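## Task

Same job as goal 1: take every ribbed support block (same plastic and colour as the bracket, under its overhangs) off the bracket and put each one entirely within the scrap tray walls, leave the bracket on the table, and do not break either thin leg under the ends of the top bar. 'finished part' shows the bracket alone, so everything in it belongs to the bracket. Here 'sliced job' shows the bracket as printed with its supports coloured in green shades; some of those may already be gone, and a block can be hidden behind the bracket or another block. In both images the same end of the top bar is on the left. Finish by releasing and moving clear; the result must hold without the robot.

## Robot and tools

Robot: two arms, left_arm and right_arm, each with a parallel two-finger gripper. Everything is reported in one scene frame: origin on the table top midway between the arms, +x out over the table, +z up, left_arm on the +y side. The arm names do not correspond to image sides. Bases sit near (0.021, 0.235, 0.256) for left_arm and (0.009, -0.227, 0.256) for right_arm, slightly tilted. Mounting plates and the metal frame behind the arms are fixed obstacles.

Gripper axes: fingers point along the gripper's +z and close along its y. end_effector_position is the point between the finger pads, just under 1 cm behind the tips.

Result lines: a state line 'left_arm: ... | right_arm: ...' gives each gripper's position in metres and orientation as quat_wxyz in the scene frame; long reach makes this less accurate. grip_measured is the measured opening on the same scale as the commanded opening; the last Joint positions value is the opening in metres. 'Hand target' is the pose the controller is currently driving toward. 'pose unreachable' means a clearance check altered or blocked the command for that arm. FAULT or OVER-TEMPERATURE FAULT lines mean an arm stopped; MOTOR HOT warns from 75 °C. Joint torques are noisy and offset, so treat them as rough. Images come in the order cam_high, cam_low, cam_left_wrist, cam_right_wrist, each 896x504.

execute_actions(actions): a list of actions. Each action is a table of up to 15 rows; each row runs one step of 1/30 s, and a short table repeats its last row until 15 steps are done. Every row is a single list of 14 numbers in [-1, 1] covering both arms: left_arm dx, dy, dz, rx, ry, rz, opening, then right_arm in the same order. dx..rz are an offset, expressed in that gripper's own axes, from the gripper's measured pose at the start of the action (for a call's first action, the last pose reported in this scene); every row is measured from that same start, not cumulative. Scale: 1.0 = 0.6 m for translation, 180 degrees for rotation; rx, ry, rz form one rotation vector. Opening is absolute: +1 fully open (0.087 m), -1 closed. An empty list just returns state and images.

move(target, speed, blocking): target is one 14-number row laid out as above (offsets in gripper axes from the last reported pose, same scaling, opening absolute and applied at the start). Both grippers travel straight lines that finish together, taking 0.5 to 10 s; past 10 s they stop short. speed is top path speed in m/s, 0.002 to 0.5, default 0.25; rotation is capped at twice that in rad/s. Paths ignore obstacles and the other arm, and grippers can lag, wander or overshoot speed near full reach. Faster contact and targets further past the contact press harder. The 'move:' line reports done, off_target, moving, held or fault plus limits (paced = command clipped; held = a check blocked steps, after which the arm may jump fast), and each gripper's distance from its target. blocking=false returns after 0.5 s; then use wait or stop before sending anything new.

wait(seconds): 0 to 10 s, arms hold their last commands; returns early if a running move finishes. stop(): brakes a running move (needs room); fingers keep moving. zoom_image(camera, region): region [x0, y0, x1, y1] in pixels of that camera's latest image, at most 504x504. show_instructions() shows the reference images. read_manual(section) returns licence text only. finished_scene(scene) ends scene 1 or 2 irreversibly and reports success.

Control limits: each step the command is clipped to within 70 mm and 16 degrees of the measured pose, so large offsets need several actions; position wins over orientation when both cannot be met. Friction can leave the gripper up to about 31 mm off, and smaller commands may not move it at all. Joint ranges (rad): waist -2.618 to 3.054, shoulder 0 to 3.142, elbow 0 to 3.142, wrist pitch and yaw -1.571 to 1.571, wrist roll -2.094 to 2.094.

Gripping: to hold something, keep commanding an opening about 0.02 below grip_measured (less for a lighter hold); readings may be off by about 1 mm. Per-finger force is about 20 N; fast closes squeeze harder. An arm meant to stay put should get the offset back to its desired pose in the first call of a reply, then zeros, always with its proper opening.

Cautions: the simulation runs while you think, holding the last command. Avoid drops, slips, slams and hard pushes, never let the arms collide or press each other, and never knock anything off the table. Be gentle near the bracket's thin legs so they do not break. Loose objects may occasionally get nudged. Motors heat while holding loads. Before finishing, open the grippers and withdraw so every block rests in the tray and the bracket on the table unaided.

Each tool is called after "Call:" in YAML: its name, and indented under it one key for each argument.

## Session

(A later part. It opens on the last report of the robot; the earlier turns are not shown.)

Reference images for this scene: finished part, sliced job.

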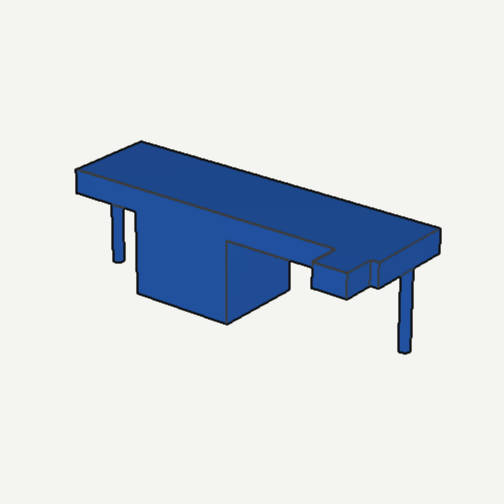

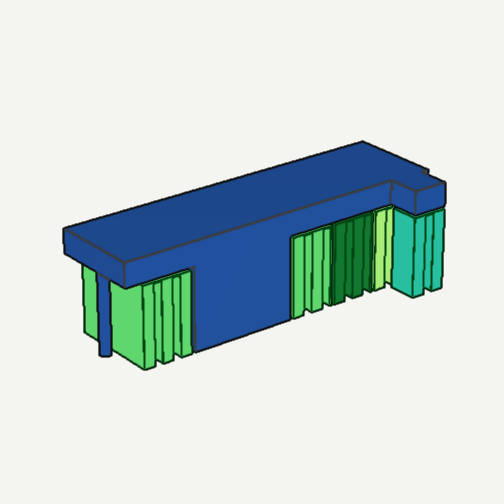

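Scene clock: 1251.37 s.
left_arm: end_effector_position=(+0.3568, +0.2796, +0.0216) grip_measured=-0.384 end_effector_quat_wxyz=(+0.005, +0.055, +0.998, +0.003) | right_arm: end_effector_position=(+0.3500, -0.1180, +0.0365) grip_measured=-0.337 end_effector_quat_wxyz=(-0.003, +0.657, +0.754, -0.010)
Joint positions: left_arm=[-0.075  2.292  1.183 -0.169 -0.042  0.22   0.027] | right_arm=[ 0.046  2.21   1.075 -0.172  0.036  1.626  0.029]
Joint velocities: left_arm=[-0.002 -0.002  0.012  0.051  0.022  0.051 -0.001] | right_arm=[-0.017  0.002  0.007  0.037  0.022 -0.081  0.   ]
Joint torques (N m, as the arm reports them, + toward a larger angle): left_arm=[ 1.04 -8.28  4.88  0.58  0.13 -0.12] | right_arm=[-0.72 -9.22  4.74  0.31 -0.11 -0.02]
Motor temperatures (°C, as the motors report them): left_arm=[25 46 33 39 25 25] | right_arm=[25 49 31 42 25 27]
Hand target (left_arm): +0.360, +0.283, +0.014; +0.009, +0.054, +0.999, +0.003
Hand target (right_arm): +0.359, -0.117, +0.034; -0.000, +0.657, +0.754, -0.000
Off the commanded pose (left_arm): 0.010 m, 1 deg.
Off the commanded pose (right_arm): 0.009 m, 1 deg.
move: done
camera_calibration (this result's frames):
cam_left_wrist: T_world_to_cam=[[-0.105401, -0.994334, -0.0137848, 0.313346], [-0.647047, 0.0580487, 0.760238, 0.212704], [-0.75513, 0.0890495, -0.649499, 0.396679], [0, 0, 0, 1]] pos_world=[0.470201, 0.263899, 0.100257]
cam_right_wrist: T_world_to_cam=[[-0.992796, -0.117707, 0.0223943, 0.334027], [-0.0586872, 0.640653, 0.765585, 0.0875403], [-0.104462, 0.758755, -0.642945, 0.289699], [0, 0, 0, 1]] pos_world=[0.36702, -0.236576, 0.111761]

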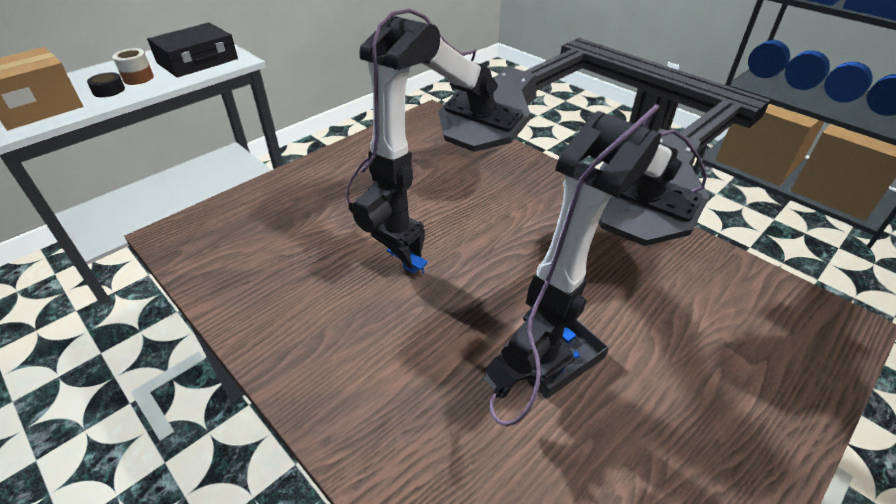

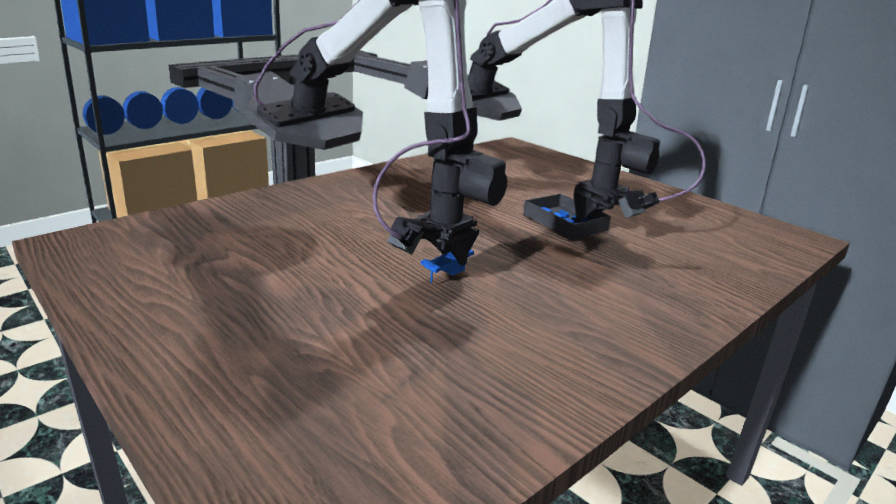

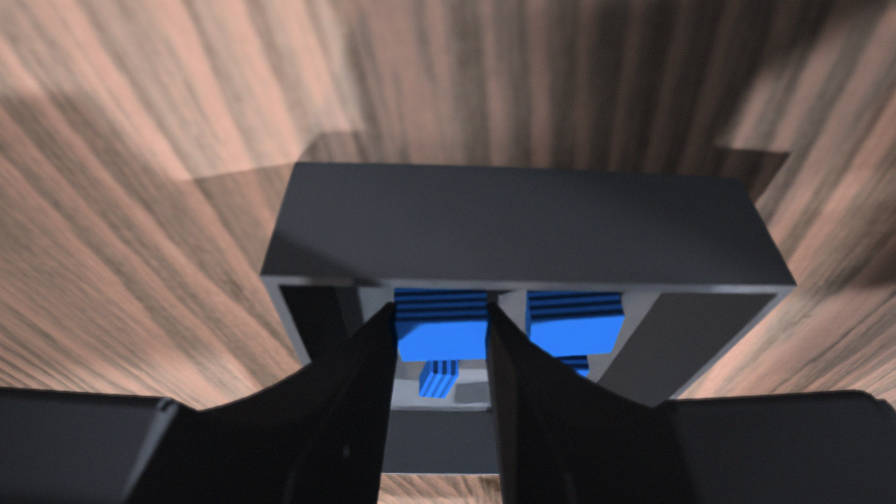

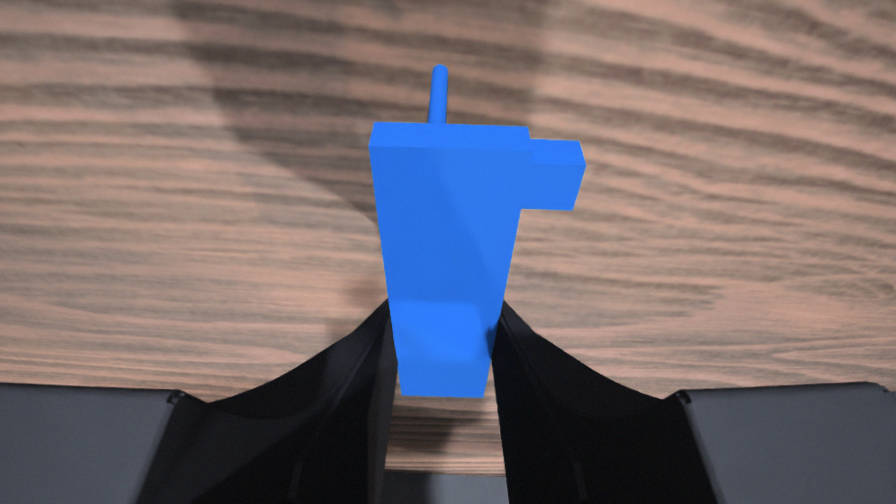

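Call:
execute_actions:
  actions:
    - [[0,0,0,0,0,0,-0.41,0,0,0,0,0,0,-0.40],[0,0,0,0,0,0,-0.39,0,0,0,0,0,0,-0.40],[0,0,0,0,0,0,-0.375,0,0,0,0,0,0,-0.40],[0,0,0,0,0,0,-0.36,0,0,0,0,0,0,-0.40],[0,0,0,0,0,0,-0.35,0,0,0,0,0,0,-0.40],[0,0,0,0,0,0,-0.34,0,0,0,0,0,0,-0.40],[0,0,0,0,0,0,-0.33,0,0,0,0,0,0,-0.40],[0,0,0,0,0,0,-0.32,0,0,0,0,0,0,-0.40],[0,0,0,0,0,0,-0.31,0,0,0,0,0,0,-0.40],[0,0,0,0,0,0,-0.30,0,0,0,0,0,0,-0.40],[0,0,0,0,0,0,-0.29,0,0,0,0,0,0,-0.40],[0,0,0,0,0,0,-0.28,0,0,0,0,0,0,-0.40],[0,0,0,0,0,0,-0.27,0,0,0,0,0,0,-0.40]]

Call:
zoom_image:
  camera: "cam_low"
  region: [380, 210, 520, 300]

Scene clock: 1259.07 s.
left_arm: end_effector_position=(+0.3571, +0.2796, +0.0216) grip_measured=-0.271 end_effector_quat_wxyz=(+0.006, +0.055, +0.998, +0.003) | right_arm: end_effector_position=(+0.3504, -0.1179, +0.0365) grip_measured=-0.337 end_effector_quat_wxyz=(-0.003, +0.657, +0.754, -0.009)
Joint positions: left_arm=[-0.075  2.292  1.184 -0.169 -0.042  0.22   0.032] | right_arm=[ 0.046  2.21   1.075 -0.17   0.036  1.626  0.029]
Joint velocities: left_arm=[ 0.027  0.002 -0.012 -0.081 -0.007 -0.022  0.001] | right_arm=[-0.007 -0.002  0.002 -0.007 -0.095 -0.051 -0.   ]
Joint torques (N m, as the arm reports them, + toward a larger angle): left_arm=[  0.13 -10.33   2.97   0.44   0.07  -0.16] | right_arm=[ -0.14 -10.44   2.66   0.2    0.02   0.03]
Motor temperatures (°C, as the motors report them): left_arm=[25 47 33 38 25 25] | right_arm=[25 49 31 41 25 27]
Hand target (left_arm): +0.357, +0.280, +0.022; +0.005, +0.055, +0.998, +0.003
Hand target (right_arm): +0.350, -0.118, +0.036; -0.003, +0.657, +0.754, -0.010
Off the commanded pose (left_arm): 0.000 m, 0 deg.
Off the commanded pose (right_arm): 0.000 m, 0 deg.
camera_calibration (this result's frames):
cam_left_wrist: T_world_to_cam=[[-0.105362, -0.994336, -0.0139473, 0.313396], [-0.647624, 0.0579669, 0.759752, 0.213113], [-0.75464, 0.0890817, -0.650064, 0.39672], [0, 0, 0, 1]] pos_world=[0.470418, 0.263927, 0.100352]
cam_right_wrist: T_world_to_cam=[[-0.992843, -0.117659, 0.0204934, 0.334595], [-0.0600841, 0.640378, 0.765706, 0.0879654], [-0.103216, 0.758995, -0.642864, 0.289265], [0, 0, 0, 1]] pos_world=[0.367342, -0.236513, 0.111745]

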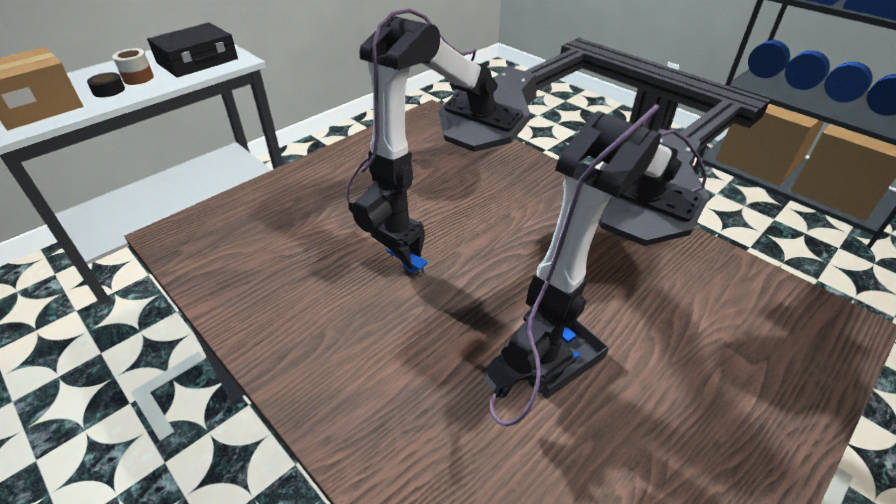

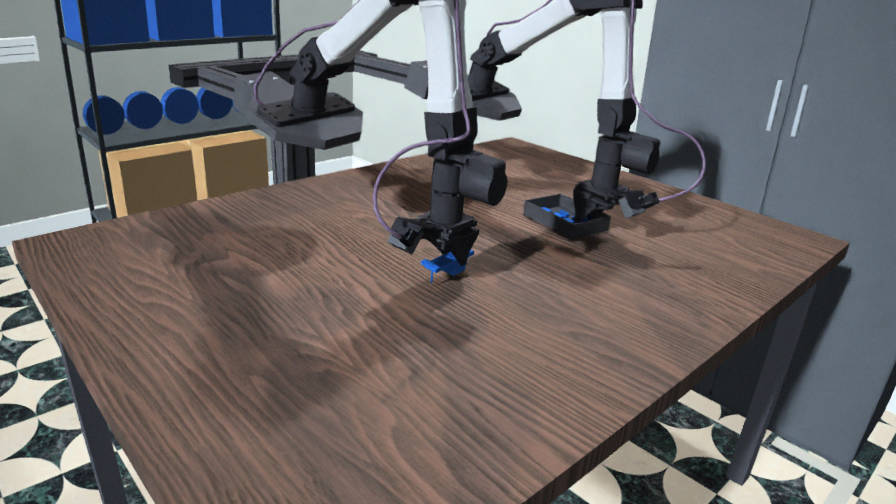

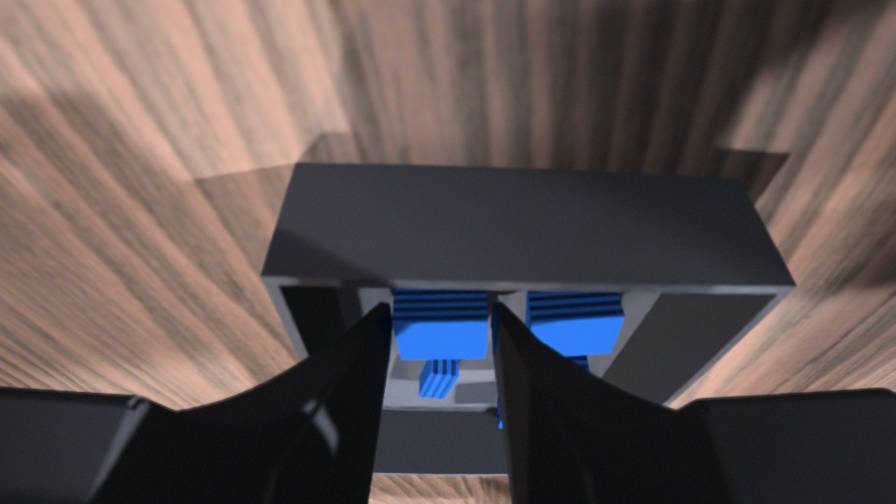

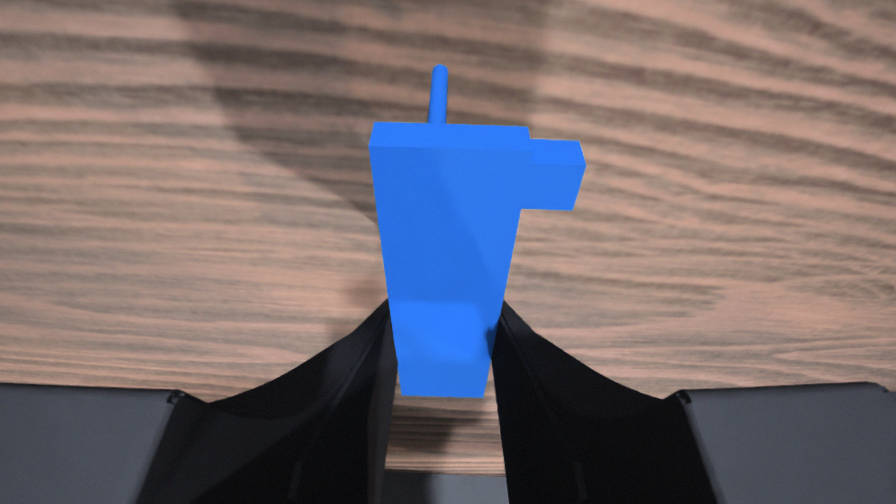

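Region (380, 210, 520, 300) of cam_low's 896x504 image, scaled by 3.600, with more detail than that image has; it fills the top 324 rows of this view, and the rest is white.

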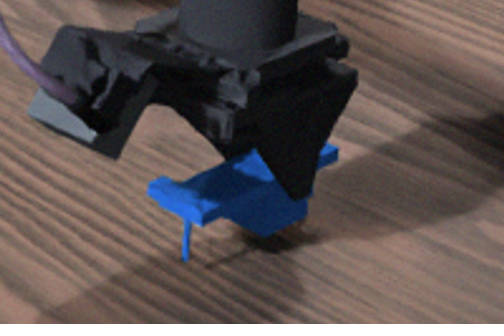

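Call:
move:
  target: [0, 0, -0.11, 0, 0, 0, -0.27, 0.0007, -0.0012, 0.0220, -0.0029, 0.0002, 0.0001, -0.40]
  speed: 0.05

Call:
zoom_image:
  camera: "cam_low"
  region: [380, 210, 520, 300]

Scene clock: 1292.43 s.
left_arm: end_effector_position=(+0.3723, +0.2838, +0.0868) grip_measured=-0.270 end_effector_quat_wxyz=(+0.025, +0.054, +0.998, +0.006) | right_arm: end_effector_position=(+0.3522, -0.1173, +0.0283) grip_measured=-0.337 end_effector_quat_wxyz=(+0.002, +0.657, +0.754, -0.003)
Joint positions: left_arm=[-0.075  2.08   1.157 -0.314 -0.042  0.22   0.032] | right_arm=[ 0.046  2.237  1.075 -0.128  0.036  1.626  0.029]
Joint velocities: left_arm=[-0.007 -0.012 -0.017 -0.081  0.066 -0.037 -0.   ] | right_arm=[-0.007  0.007  0.007  0.007 -0.066  0.022 -0.   ]
Joint torques (N m, as the arm reports them, + toward a larger angle): left_arm=[ -0.66 -10.86   1.86   0.24   0.05  -0.23] | right_arm=[-0.23 -9.14  2.61  0.33  0.01  0.02]
Motor temperatures (°C, as the motors report them): left_arm=[25 51 32 36 25 25] | right_arm=[25 51 29 38 25 27]
Hand target (left_arm): +0.357, +0.280, +0.088; +0.006, +0.055, +0.998, +0.003
Hand target (right_arm): +0.349, -0.118, +0.023; -0.000, +0.657, +0.754, -0.005
Off the commanded pose (left_arm): 0.017 m, 2 deg.
Off the commanded pose (right_arm): 0.006 m, 0 deg.
move: off_target (left_arm)
camera_calibration (this result's frames):
cam_left_wrist: T_world_to_cam=[[-0.103159, -0.994414, -0.0223531, 0.319972], [-0.677143, 0.0537488, 0.733886, 0.187644], [-0.728585, 0.090843, -0.678905, 0.442571], [0, 0, 0, 1]] pos_world=[0.48252, 0.267894, 0.169907]
cam_right_wrist: T_world_to_cam=[[-0.993092, -0.117237, 0.00490409, 0.337172], [-0.0715468, 0.638124, 0.766602, 0.0976956], [-0.0930038, 0.760955, -0.642104, 0.28036], [0, 0, 0, 1]] pos_world=[0.367907, -0.236154, 0.103473]

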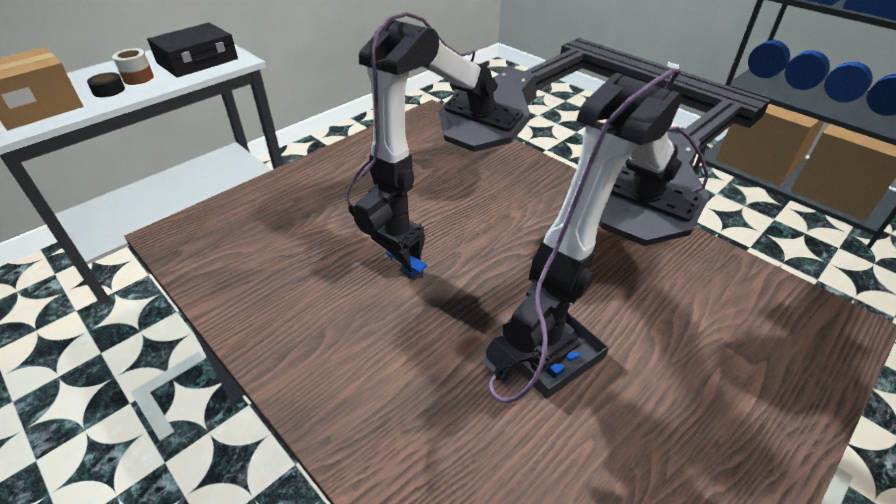

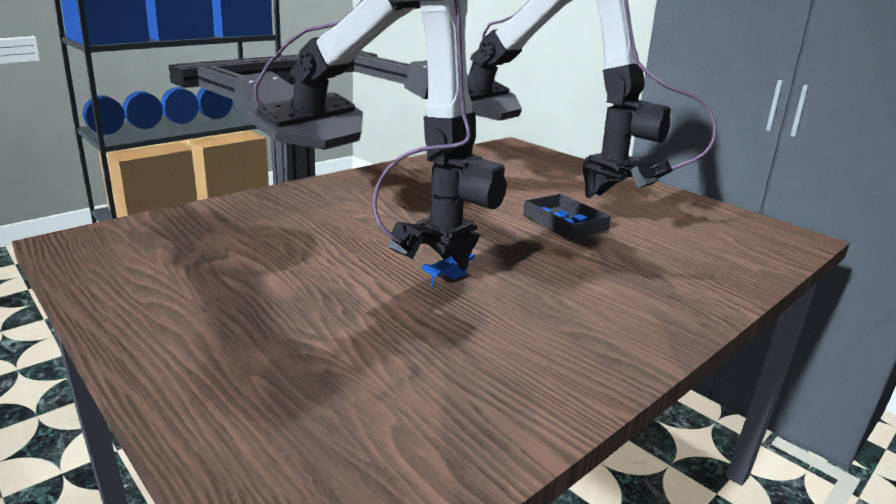

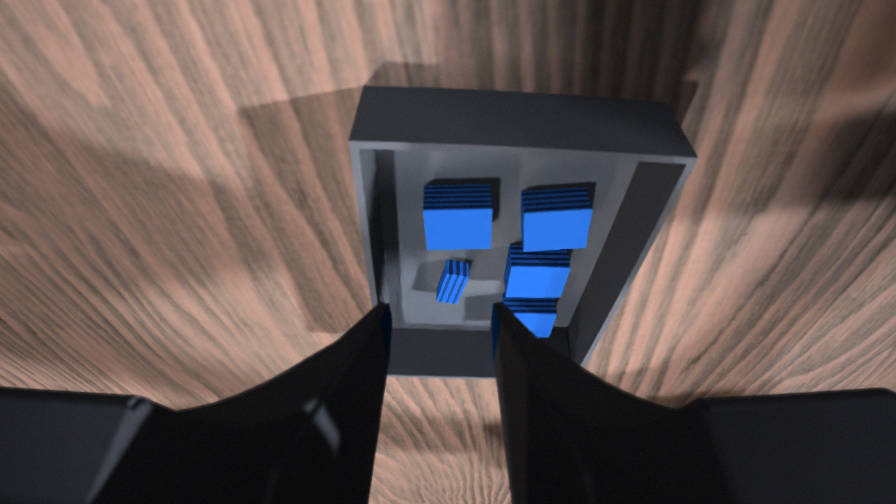

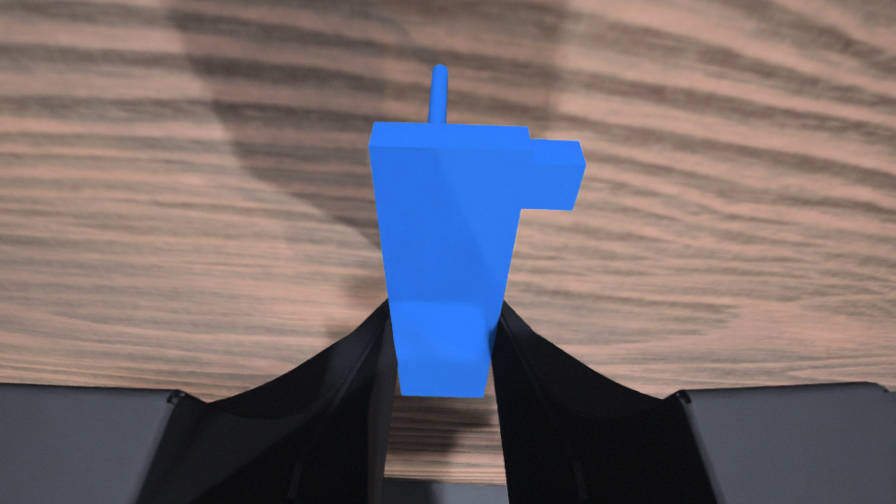

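Region (380, 210, 520, 300) of cam_low's 896x504 image, scaled by 3.600, with more detail than that image has; it fills the top 324 rows of this view, and the rest is white.

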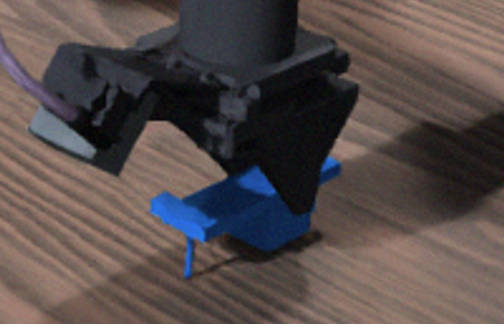

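Call:
execute_actions:
  actions: []

Scene clock: 1296.67 s.
left_arm: end_effector_position=(+0.3720, +0.2837, +0.0869) grip_measured=-0.270 end_effector_quat_wxyz=(+0.024, +0.054, +0.998, +0.006) | right_arm: end_effector_position=(+0.3523, -0.1173, +0.0283) grip_measured=-0.337 end_effector_quat_wxyz=(+0.002, +0.657, +0.754, -0.003)
Joint positions: left_arm=[-0.075  2.08   1.157 -0.316 -0.042  0.22   0.032] | right_arm=[ 0.046  2.237  1.075 -0.128  0.036  1.626  0.029]
Joint velocities: left_arm=[ 0.007 -0.012 -0.022  0.037  0.007 -0.022 -0.001] | right_arm=[-0.007 -0.002  0.012 -0.007 -0.007 -0.037  0.   ]
Joint torques (N m, as the arm reports them, + toward a larger angle): left_arm=[ -0.57 -10.88   1.87   0.29   0.05  -0.24] | right_arm=[-0.12 -9.13  2.6   0.32  0.01  0.04]
Motor temperatures (°C, as the motors report them): left_arm=[25 52 32 36 25 25] | right_arm=[25 51 29 38 25 27]
Hand target (left_arm): +0.357, +0.280, +0.088; +0.006, +0.055, +0.998, +0.003
Hand target (right_arm): +0.349, -0.118, +0.023; -0.000, +0.657, +0.754, -0.005
Off the commanded pose (left_arm): 0.016 m, 2 deg.
Off the commanded pose (right_arm): 0.006 m, 0 deg.
camera_calibration (this result's frames):
cam_left_wrist: T_world_to_cam=[[-0.10325, -0.994411, -0.0220315, 0.319899], [-0.676027, 0.0539098, 0.734902, 0.186808], [-0.729608, 0.0907722, -0.677815, 0.442633], [0, 0, 0, 1]] pos_world=[0.482265, 0.267862, 0.169785]
cam_right_wrist: T_world_to_cam=[[-0.993095, -0.117227, 0.00452384, 0.337281], [-0.0718265, 0.638069, 0.766621, 0.0977817], [-0.0927549, 0.761003, -0.642083, 0.280273], [0, 0, 0, 1]] pos_world=[0.367972, -0.236142, 0.103471]

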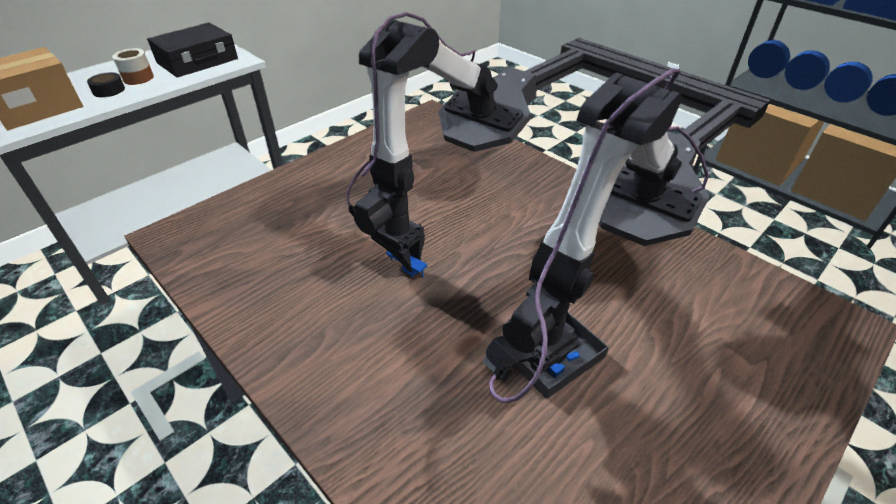

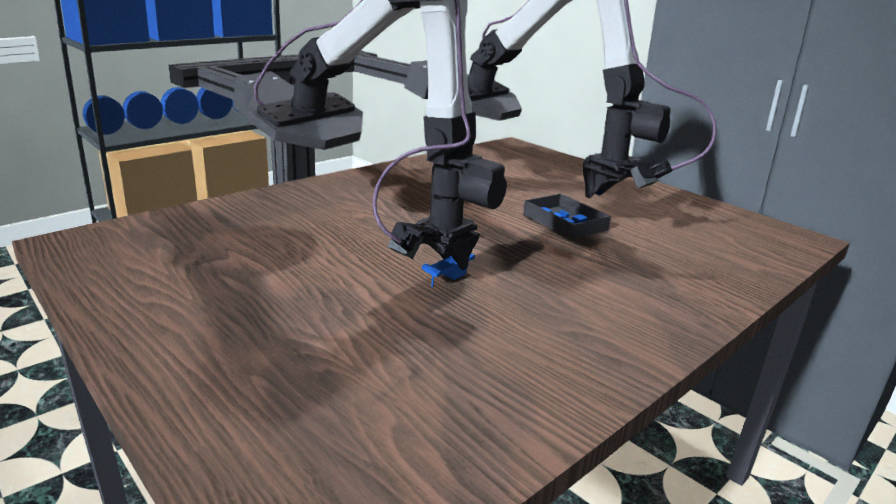

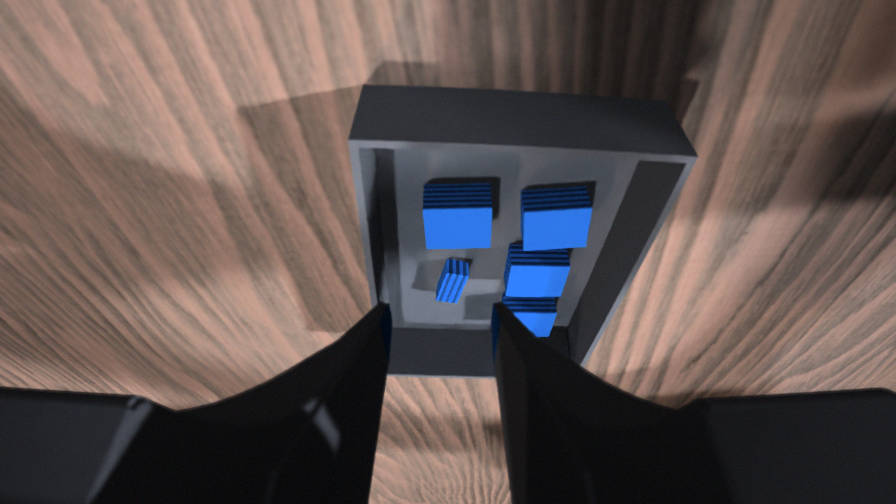

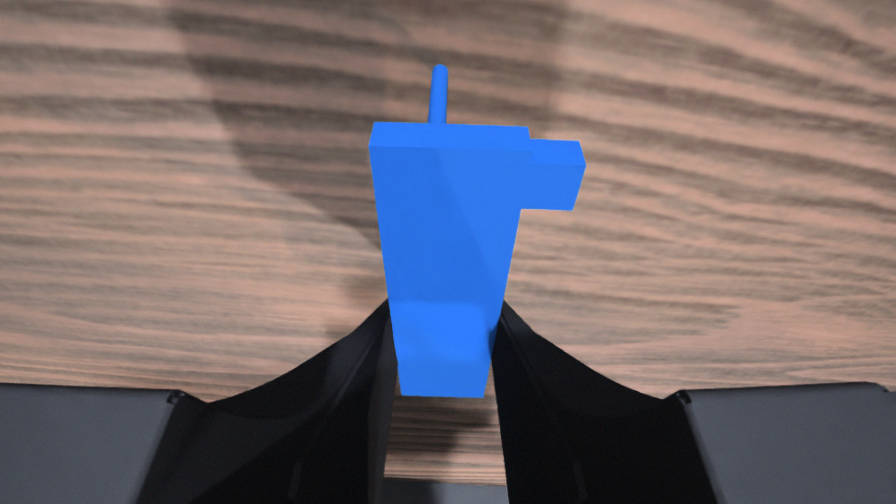

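Call:
show_instructions:

Call:
zoom_image:
  camera: "cam_low"
  region: [380, 210, 520, 300]

Call:
zoom_image:
  camera: "cam_high"
  region: [350, 220, 470, 300]

Reference images for this scene: finished part, sliced job.

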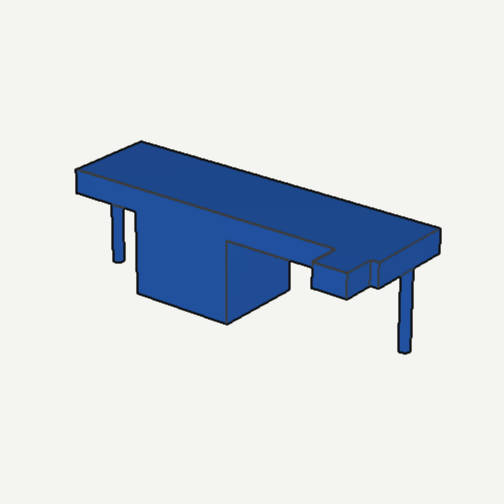

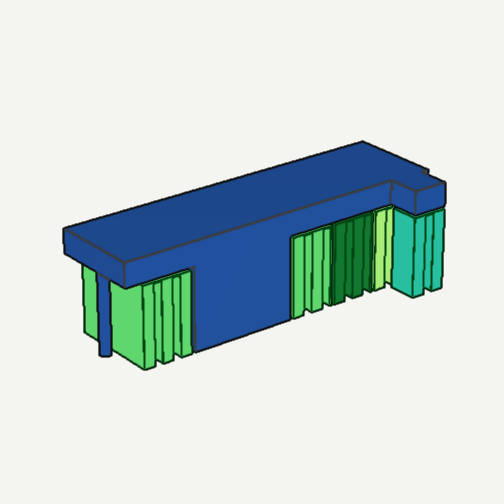

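Region (380, 210, 520, 300) of cam_low's 896x504 image, scaled by 3.600, with more detail than that image has; it fills the top 324 rows of this view, and the rest is white.

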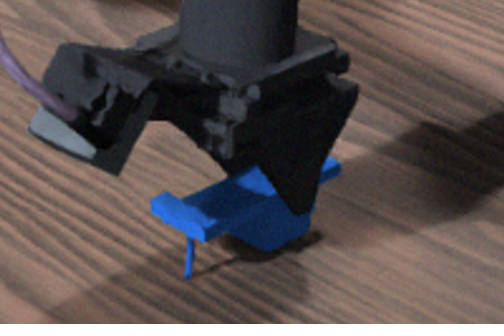

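Region (350, 220, 470, 300) of cam_high's 896x504 image, scaled by 4.200, with more detail than that image has.

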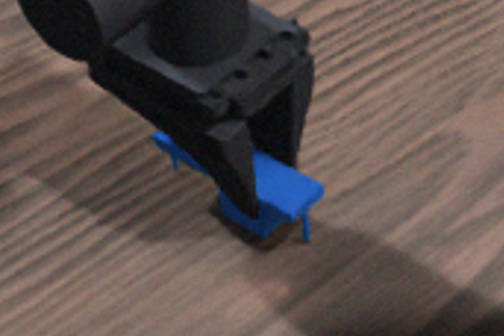

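Call:
execute_actions:
  actions:
    - [[0,0,0,0,0,0,-0.27,0,0,0,0,0,0,-0.385],[0,0,0,0,0,0,-0.27,0,0,0,0,0,0,-0.37],[0,0,0,0,0,0,-0.27,0,0,0,0,0,0,-0.355],[0,0,0,0,0,0,-0.27,0,0,0,0,0,0,-0.34],[0,0,0,0,0,0,-0.27,0,0,0,0,0,0,-0.325],[0,0,0,0,0,0,-0.27,0,0,0,0,0,0,-0.31],[0,0,0,0,0,0,-0.27,0,0,0,0,0,0,-0.29],[0,0,0,0,0,0,-0.27,0,0,0,0,0,0,-0.27],[0,0,0,0,0,0,-0.27,0,0,0,0,0,0,-0.24],[0,0,0,0,0,0,-0.27,0,0,0,0,0,0,-0.21],[0,0,0,0,0,0,-0.27,0,0,0,0,0,0,-0.18],[0,0,0,0,0,0,-0.27,0,0,0,0,0,0,-0.15],[0,0,0,0,0,0,-0.27,0,0,0,0,0,0,-0.12],[0,0,0,0,0,0,-0.27,0,0,0,0,0,0,-0.09],[0,0,0,0,0,0,-0.27,0,0,0,0,0,0,-0.06]]

Scene clock: 1303.00 s.
left_arm: end_effector_position=(+0.3720, +0.2837, +0.0869) grip_measured=-0.270 end_effector_quat_wxyz=(+0.024, +0.054, +0.998, +0.006) | right_arm: end_effector_position=(+0.3523, -0.1173, +0.0283) grip_measured=-0.073 end_effector_quat_wxyz=(+0.002, +0.657, +0.754, -0.003)
Joint positions: left_arm=[-0.075  2.08   1.157 -0.316 -0.042  0.22   0.032] | right_arm=[ 0.046  2.237  1.075 -0.128  0.036  1.626  0.041]
Joint velocities: left_arm=[ 0.007 -0.002  0.002  0.007  0.007 -0.051 -0.001] | right_arm=[ 0.007  0.017 -0.007 -0.007  0.066 -0.022  0.024]
Joint torques (N m, as the arm reports them, + toward a larger angle): left_arm=[  0.06 -10.04   4.22   0.5    0.08  -0.16] | right_arm=[ -0.18 -10.48   2.53   0.24   0.01   0.02]
Motor temperatures (°C, as the motors report them): left_arm=[25 52 32 36 25 25] | right_arm=[25 50 29 38 25 27]
Hand target (left_arm): +0.372, +0.284, +0.087; +0.024, +0.054, +0.998, +0.006
Hand target (right_arm): +0.352, -0.117, +0.028; +0.002, +0.657, +0.754, -0.003
Off the commanded pose (left_arm): 0.000 m, 0 deg.
Off the commanded pose (right_arm): 0.000 m, 0 deg.
camera_calibration (this result's frames):
cam_left_wrist: T_world_to_cam=[[-0.10325, -0.994411, -0.0220315, 0.319899], [-0.676027, 0.0539098, 0.734902, 0.186808], [-0.729608, 0.0907722, -0.677815, 0.442633], [0, 0, 0, 1]] pos_world=[0.482265, 0.267862, 0.169785]
cam_right_wrist: T_world_to_cam=[[-0.993095, -0.117227, 0.00452384, 0.337281], [-0.0718265, 0.638069, 0.766621, 0.0977817], [-0.0927549, 0.761003, -0.642083, 0.280273], [0, 0, 0, 1]] pos_world=[0.367972, -0.236142, 0.103471]

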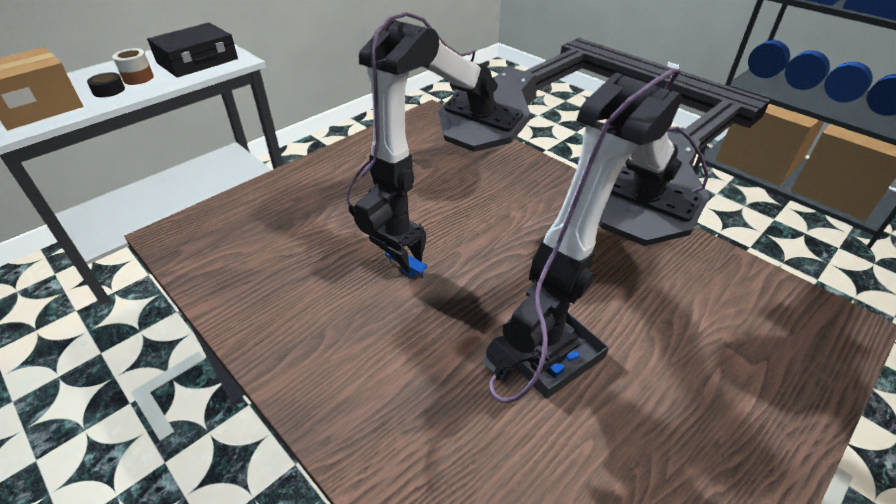

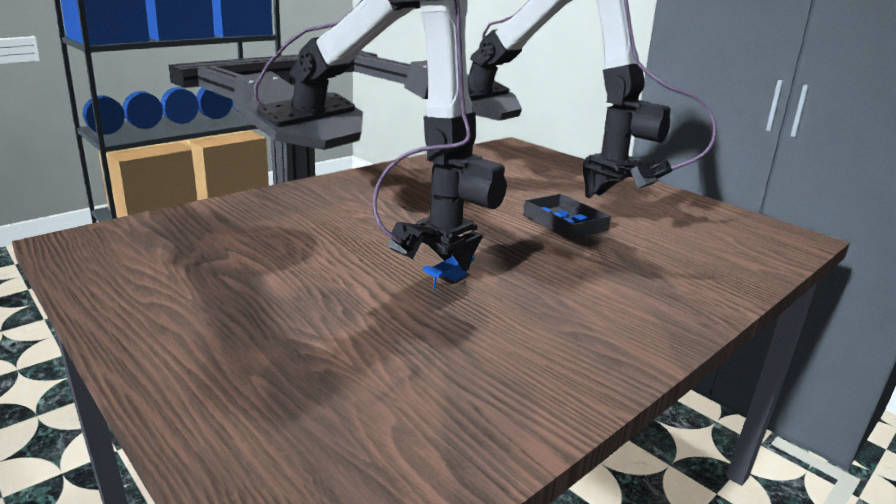

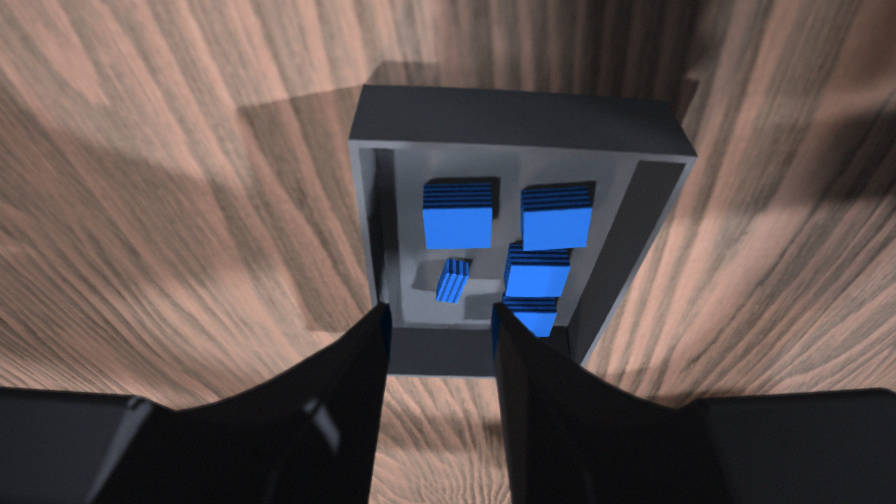

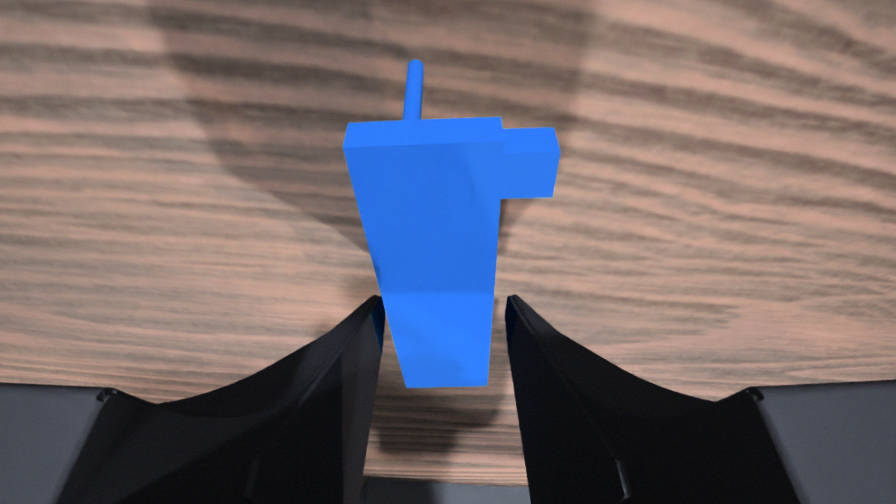

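Call:
move:
  target: [0,0,-0.06,0,0,0,-0.27,0,0,-0.16,0,0,0,0.25]
  speed: 0.08

Scene clock: 1306.70 s.
left_arm: end_effector_position=(+0.3773, +0.2856, +0.1200) grip_measured=-0.270 end_effector_quat_wxyz=(+0.034, +0.054, +0.998, +0.008) | right_arm: end_effector_position=(+0.3645, -0.1179, +0.1261) grip_measured=+0.250 end_effector_quat_wxyz=(+0.011, +0.658, +0.753, +0.009)
Joint positions: left_arm=[-0.075  1.979  1.157 -0.397 -0.042  0.22   0.032] | right_arm=[ 0.046  1.91   1.047 -0.398  0.036  1.626  0.055]
Joint velocities: left_arm=[-0.002 -0.002  0.002  0.007  0.081 -0.007  0.   ] | right_arm=[-0.002  0.012 -0.002 -0.095  0.051  0.066 -0.   ]
Joint torques (N m, as the arm reports them, + toward a larger angle): left_arm=[ -0.19 -10.69   4.13   0.34   0.07  -0.2 ] | right_arm=[  0.51 -10.36   2.23   0.2    0.04   0.11]
Motor temperatures (°C, as the motors report them): left_arm=[25 53 32 35 25 25] | right_arm=[25 51 29 38 25 27]
Hand target (left_arm): +0.371, +0.284, +0.123; +0.024, +0.054, +0.998, +0.006
Hand target (right_arm): +0.352, -0.117, +0.124; +0.002, +0.657, +0.754, -0.003
Off the commanded pose (left_arm): 0.008 m, 1 deg.
Off the commanded pose (right_arm): 0.012 m, 2 deg.
move: off_target (right_arm)
camera_calibration (this result's frames):
cam_left_wrist: T_world_to_cam=[[-0.102006, -0.994437, -0.0262821, 0.323072], [-0.69069, 0.0517856, 0.721294, 0.173774], [-0.71592, 0.0917292, -0.69213, 0.465138], [0, 0, 0, 1]] pos_world=[0.485981, 0.269609, 0.205085]
cam_right_wrist: T_world_to_cam=[[-0.993009, -0.115576, -0.0239955, 0.352582], [-0.0923453, 0.634009, 0.767792, 0.0308942], [-0.0735247, 0.76464, -0.64025, 0.337844], [0, 0, 0, 1]] pos_world=[0.37781, -0.237166, 0.201045]

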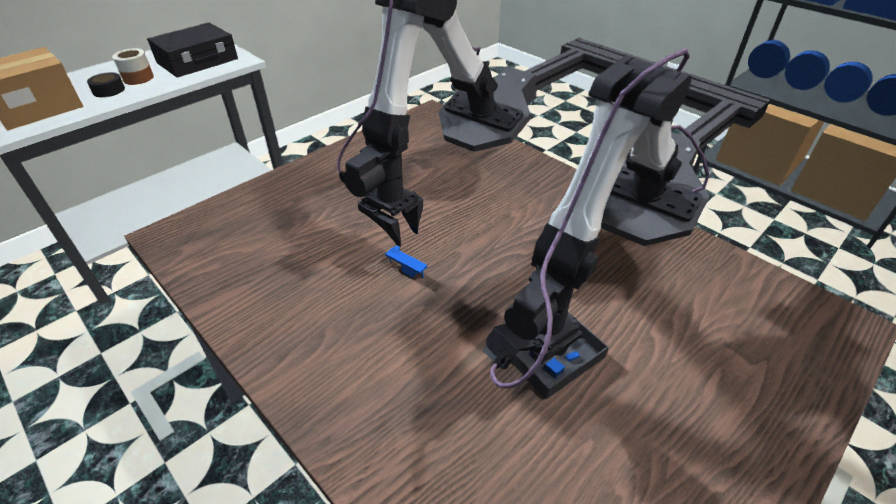

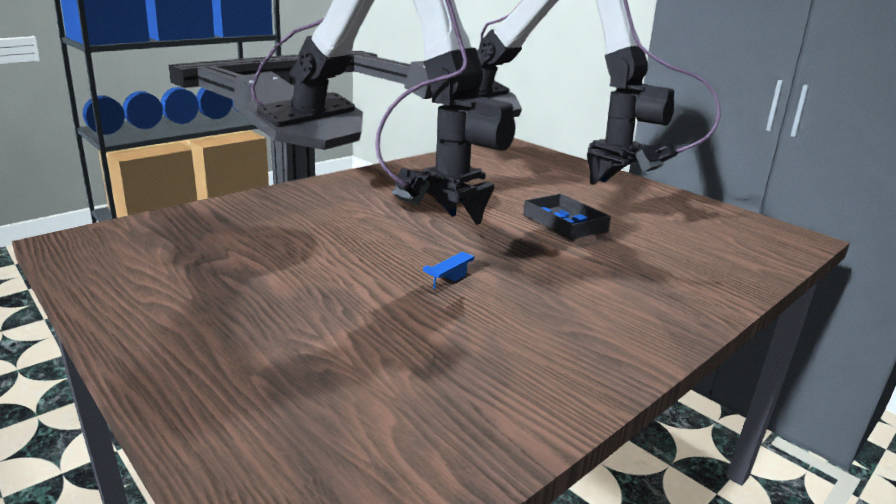

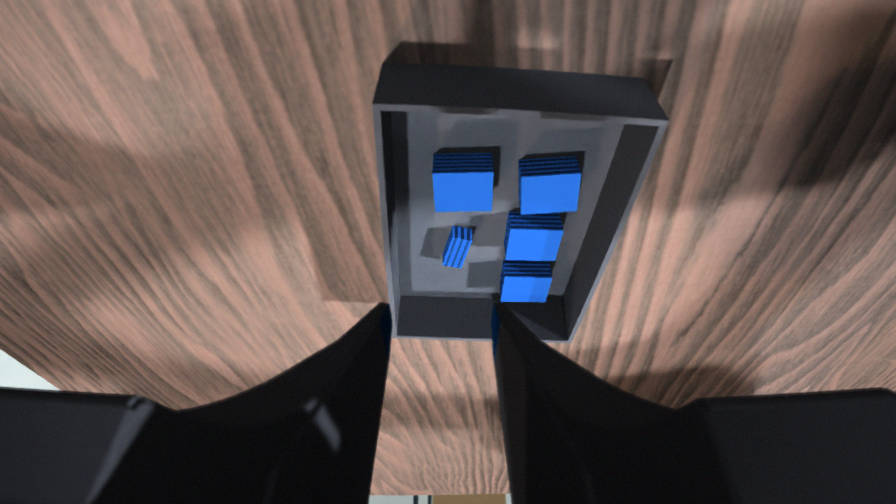

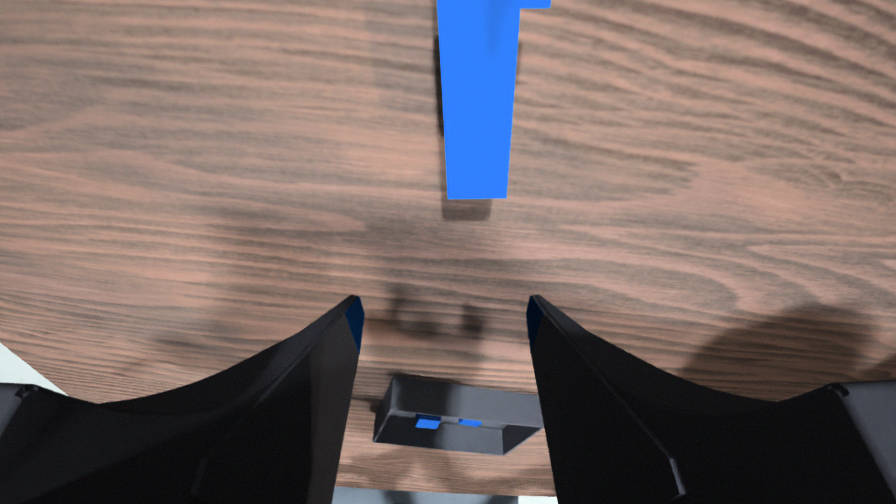

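Call:
zoom_image:
  camera: "cam_low"
  region: [400, 240, 500, 300]

Call:
zoom_image:
  camera: "cam_high"
  region: [360, 230, 460, 290]

Call:
zoom_image:
  camera: "cam_left_wrist"
  region: [360, 50, 680, 350]

Region (400, 240, 500, 300) of cam_low's 896x504 image, scaled by 5.040, with more detail than that image has; it fills the top 302 rows of this view, and the rest is white.

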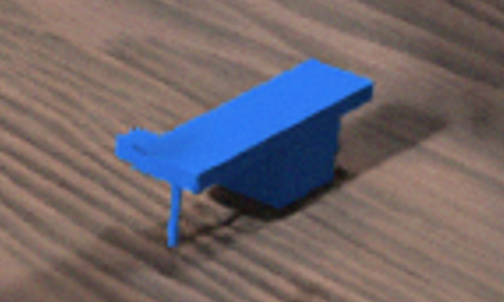

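Region (360, 230, 460, 290) of cam_high's 896x504 image, scaled by 5.040, with more detail than that image has; it fills the top 302 rows of this view, and the rest is white.

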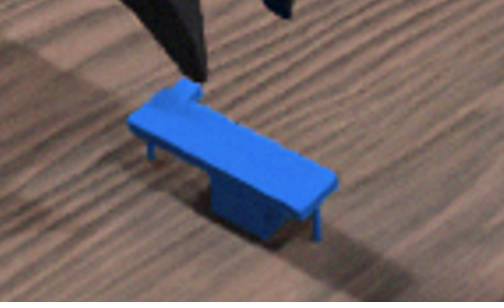

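Region (360, 50, 680, 350) of cam_left_wrist's 896x504 image, scaled by 1.575, with more detail than that image has; it fills the top 472 rows of this view, and the rest is white.

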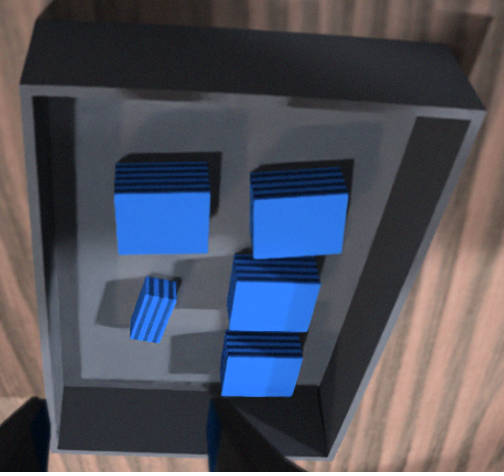

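Call:
finished_scene:
  scene: 2

The scene is finished: the task was done.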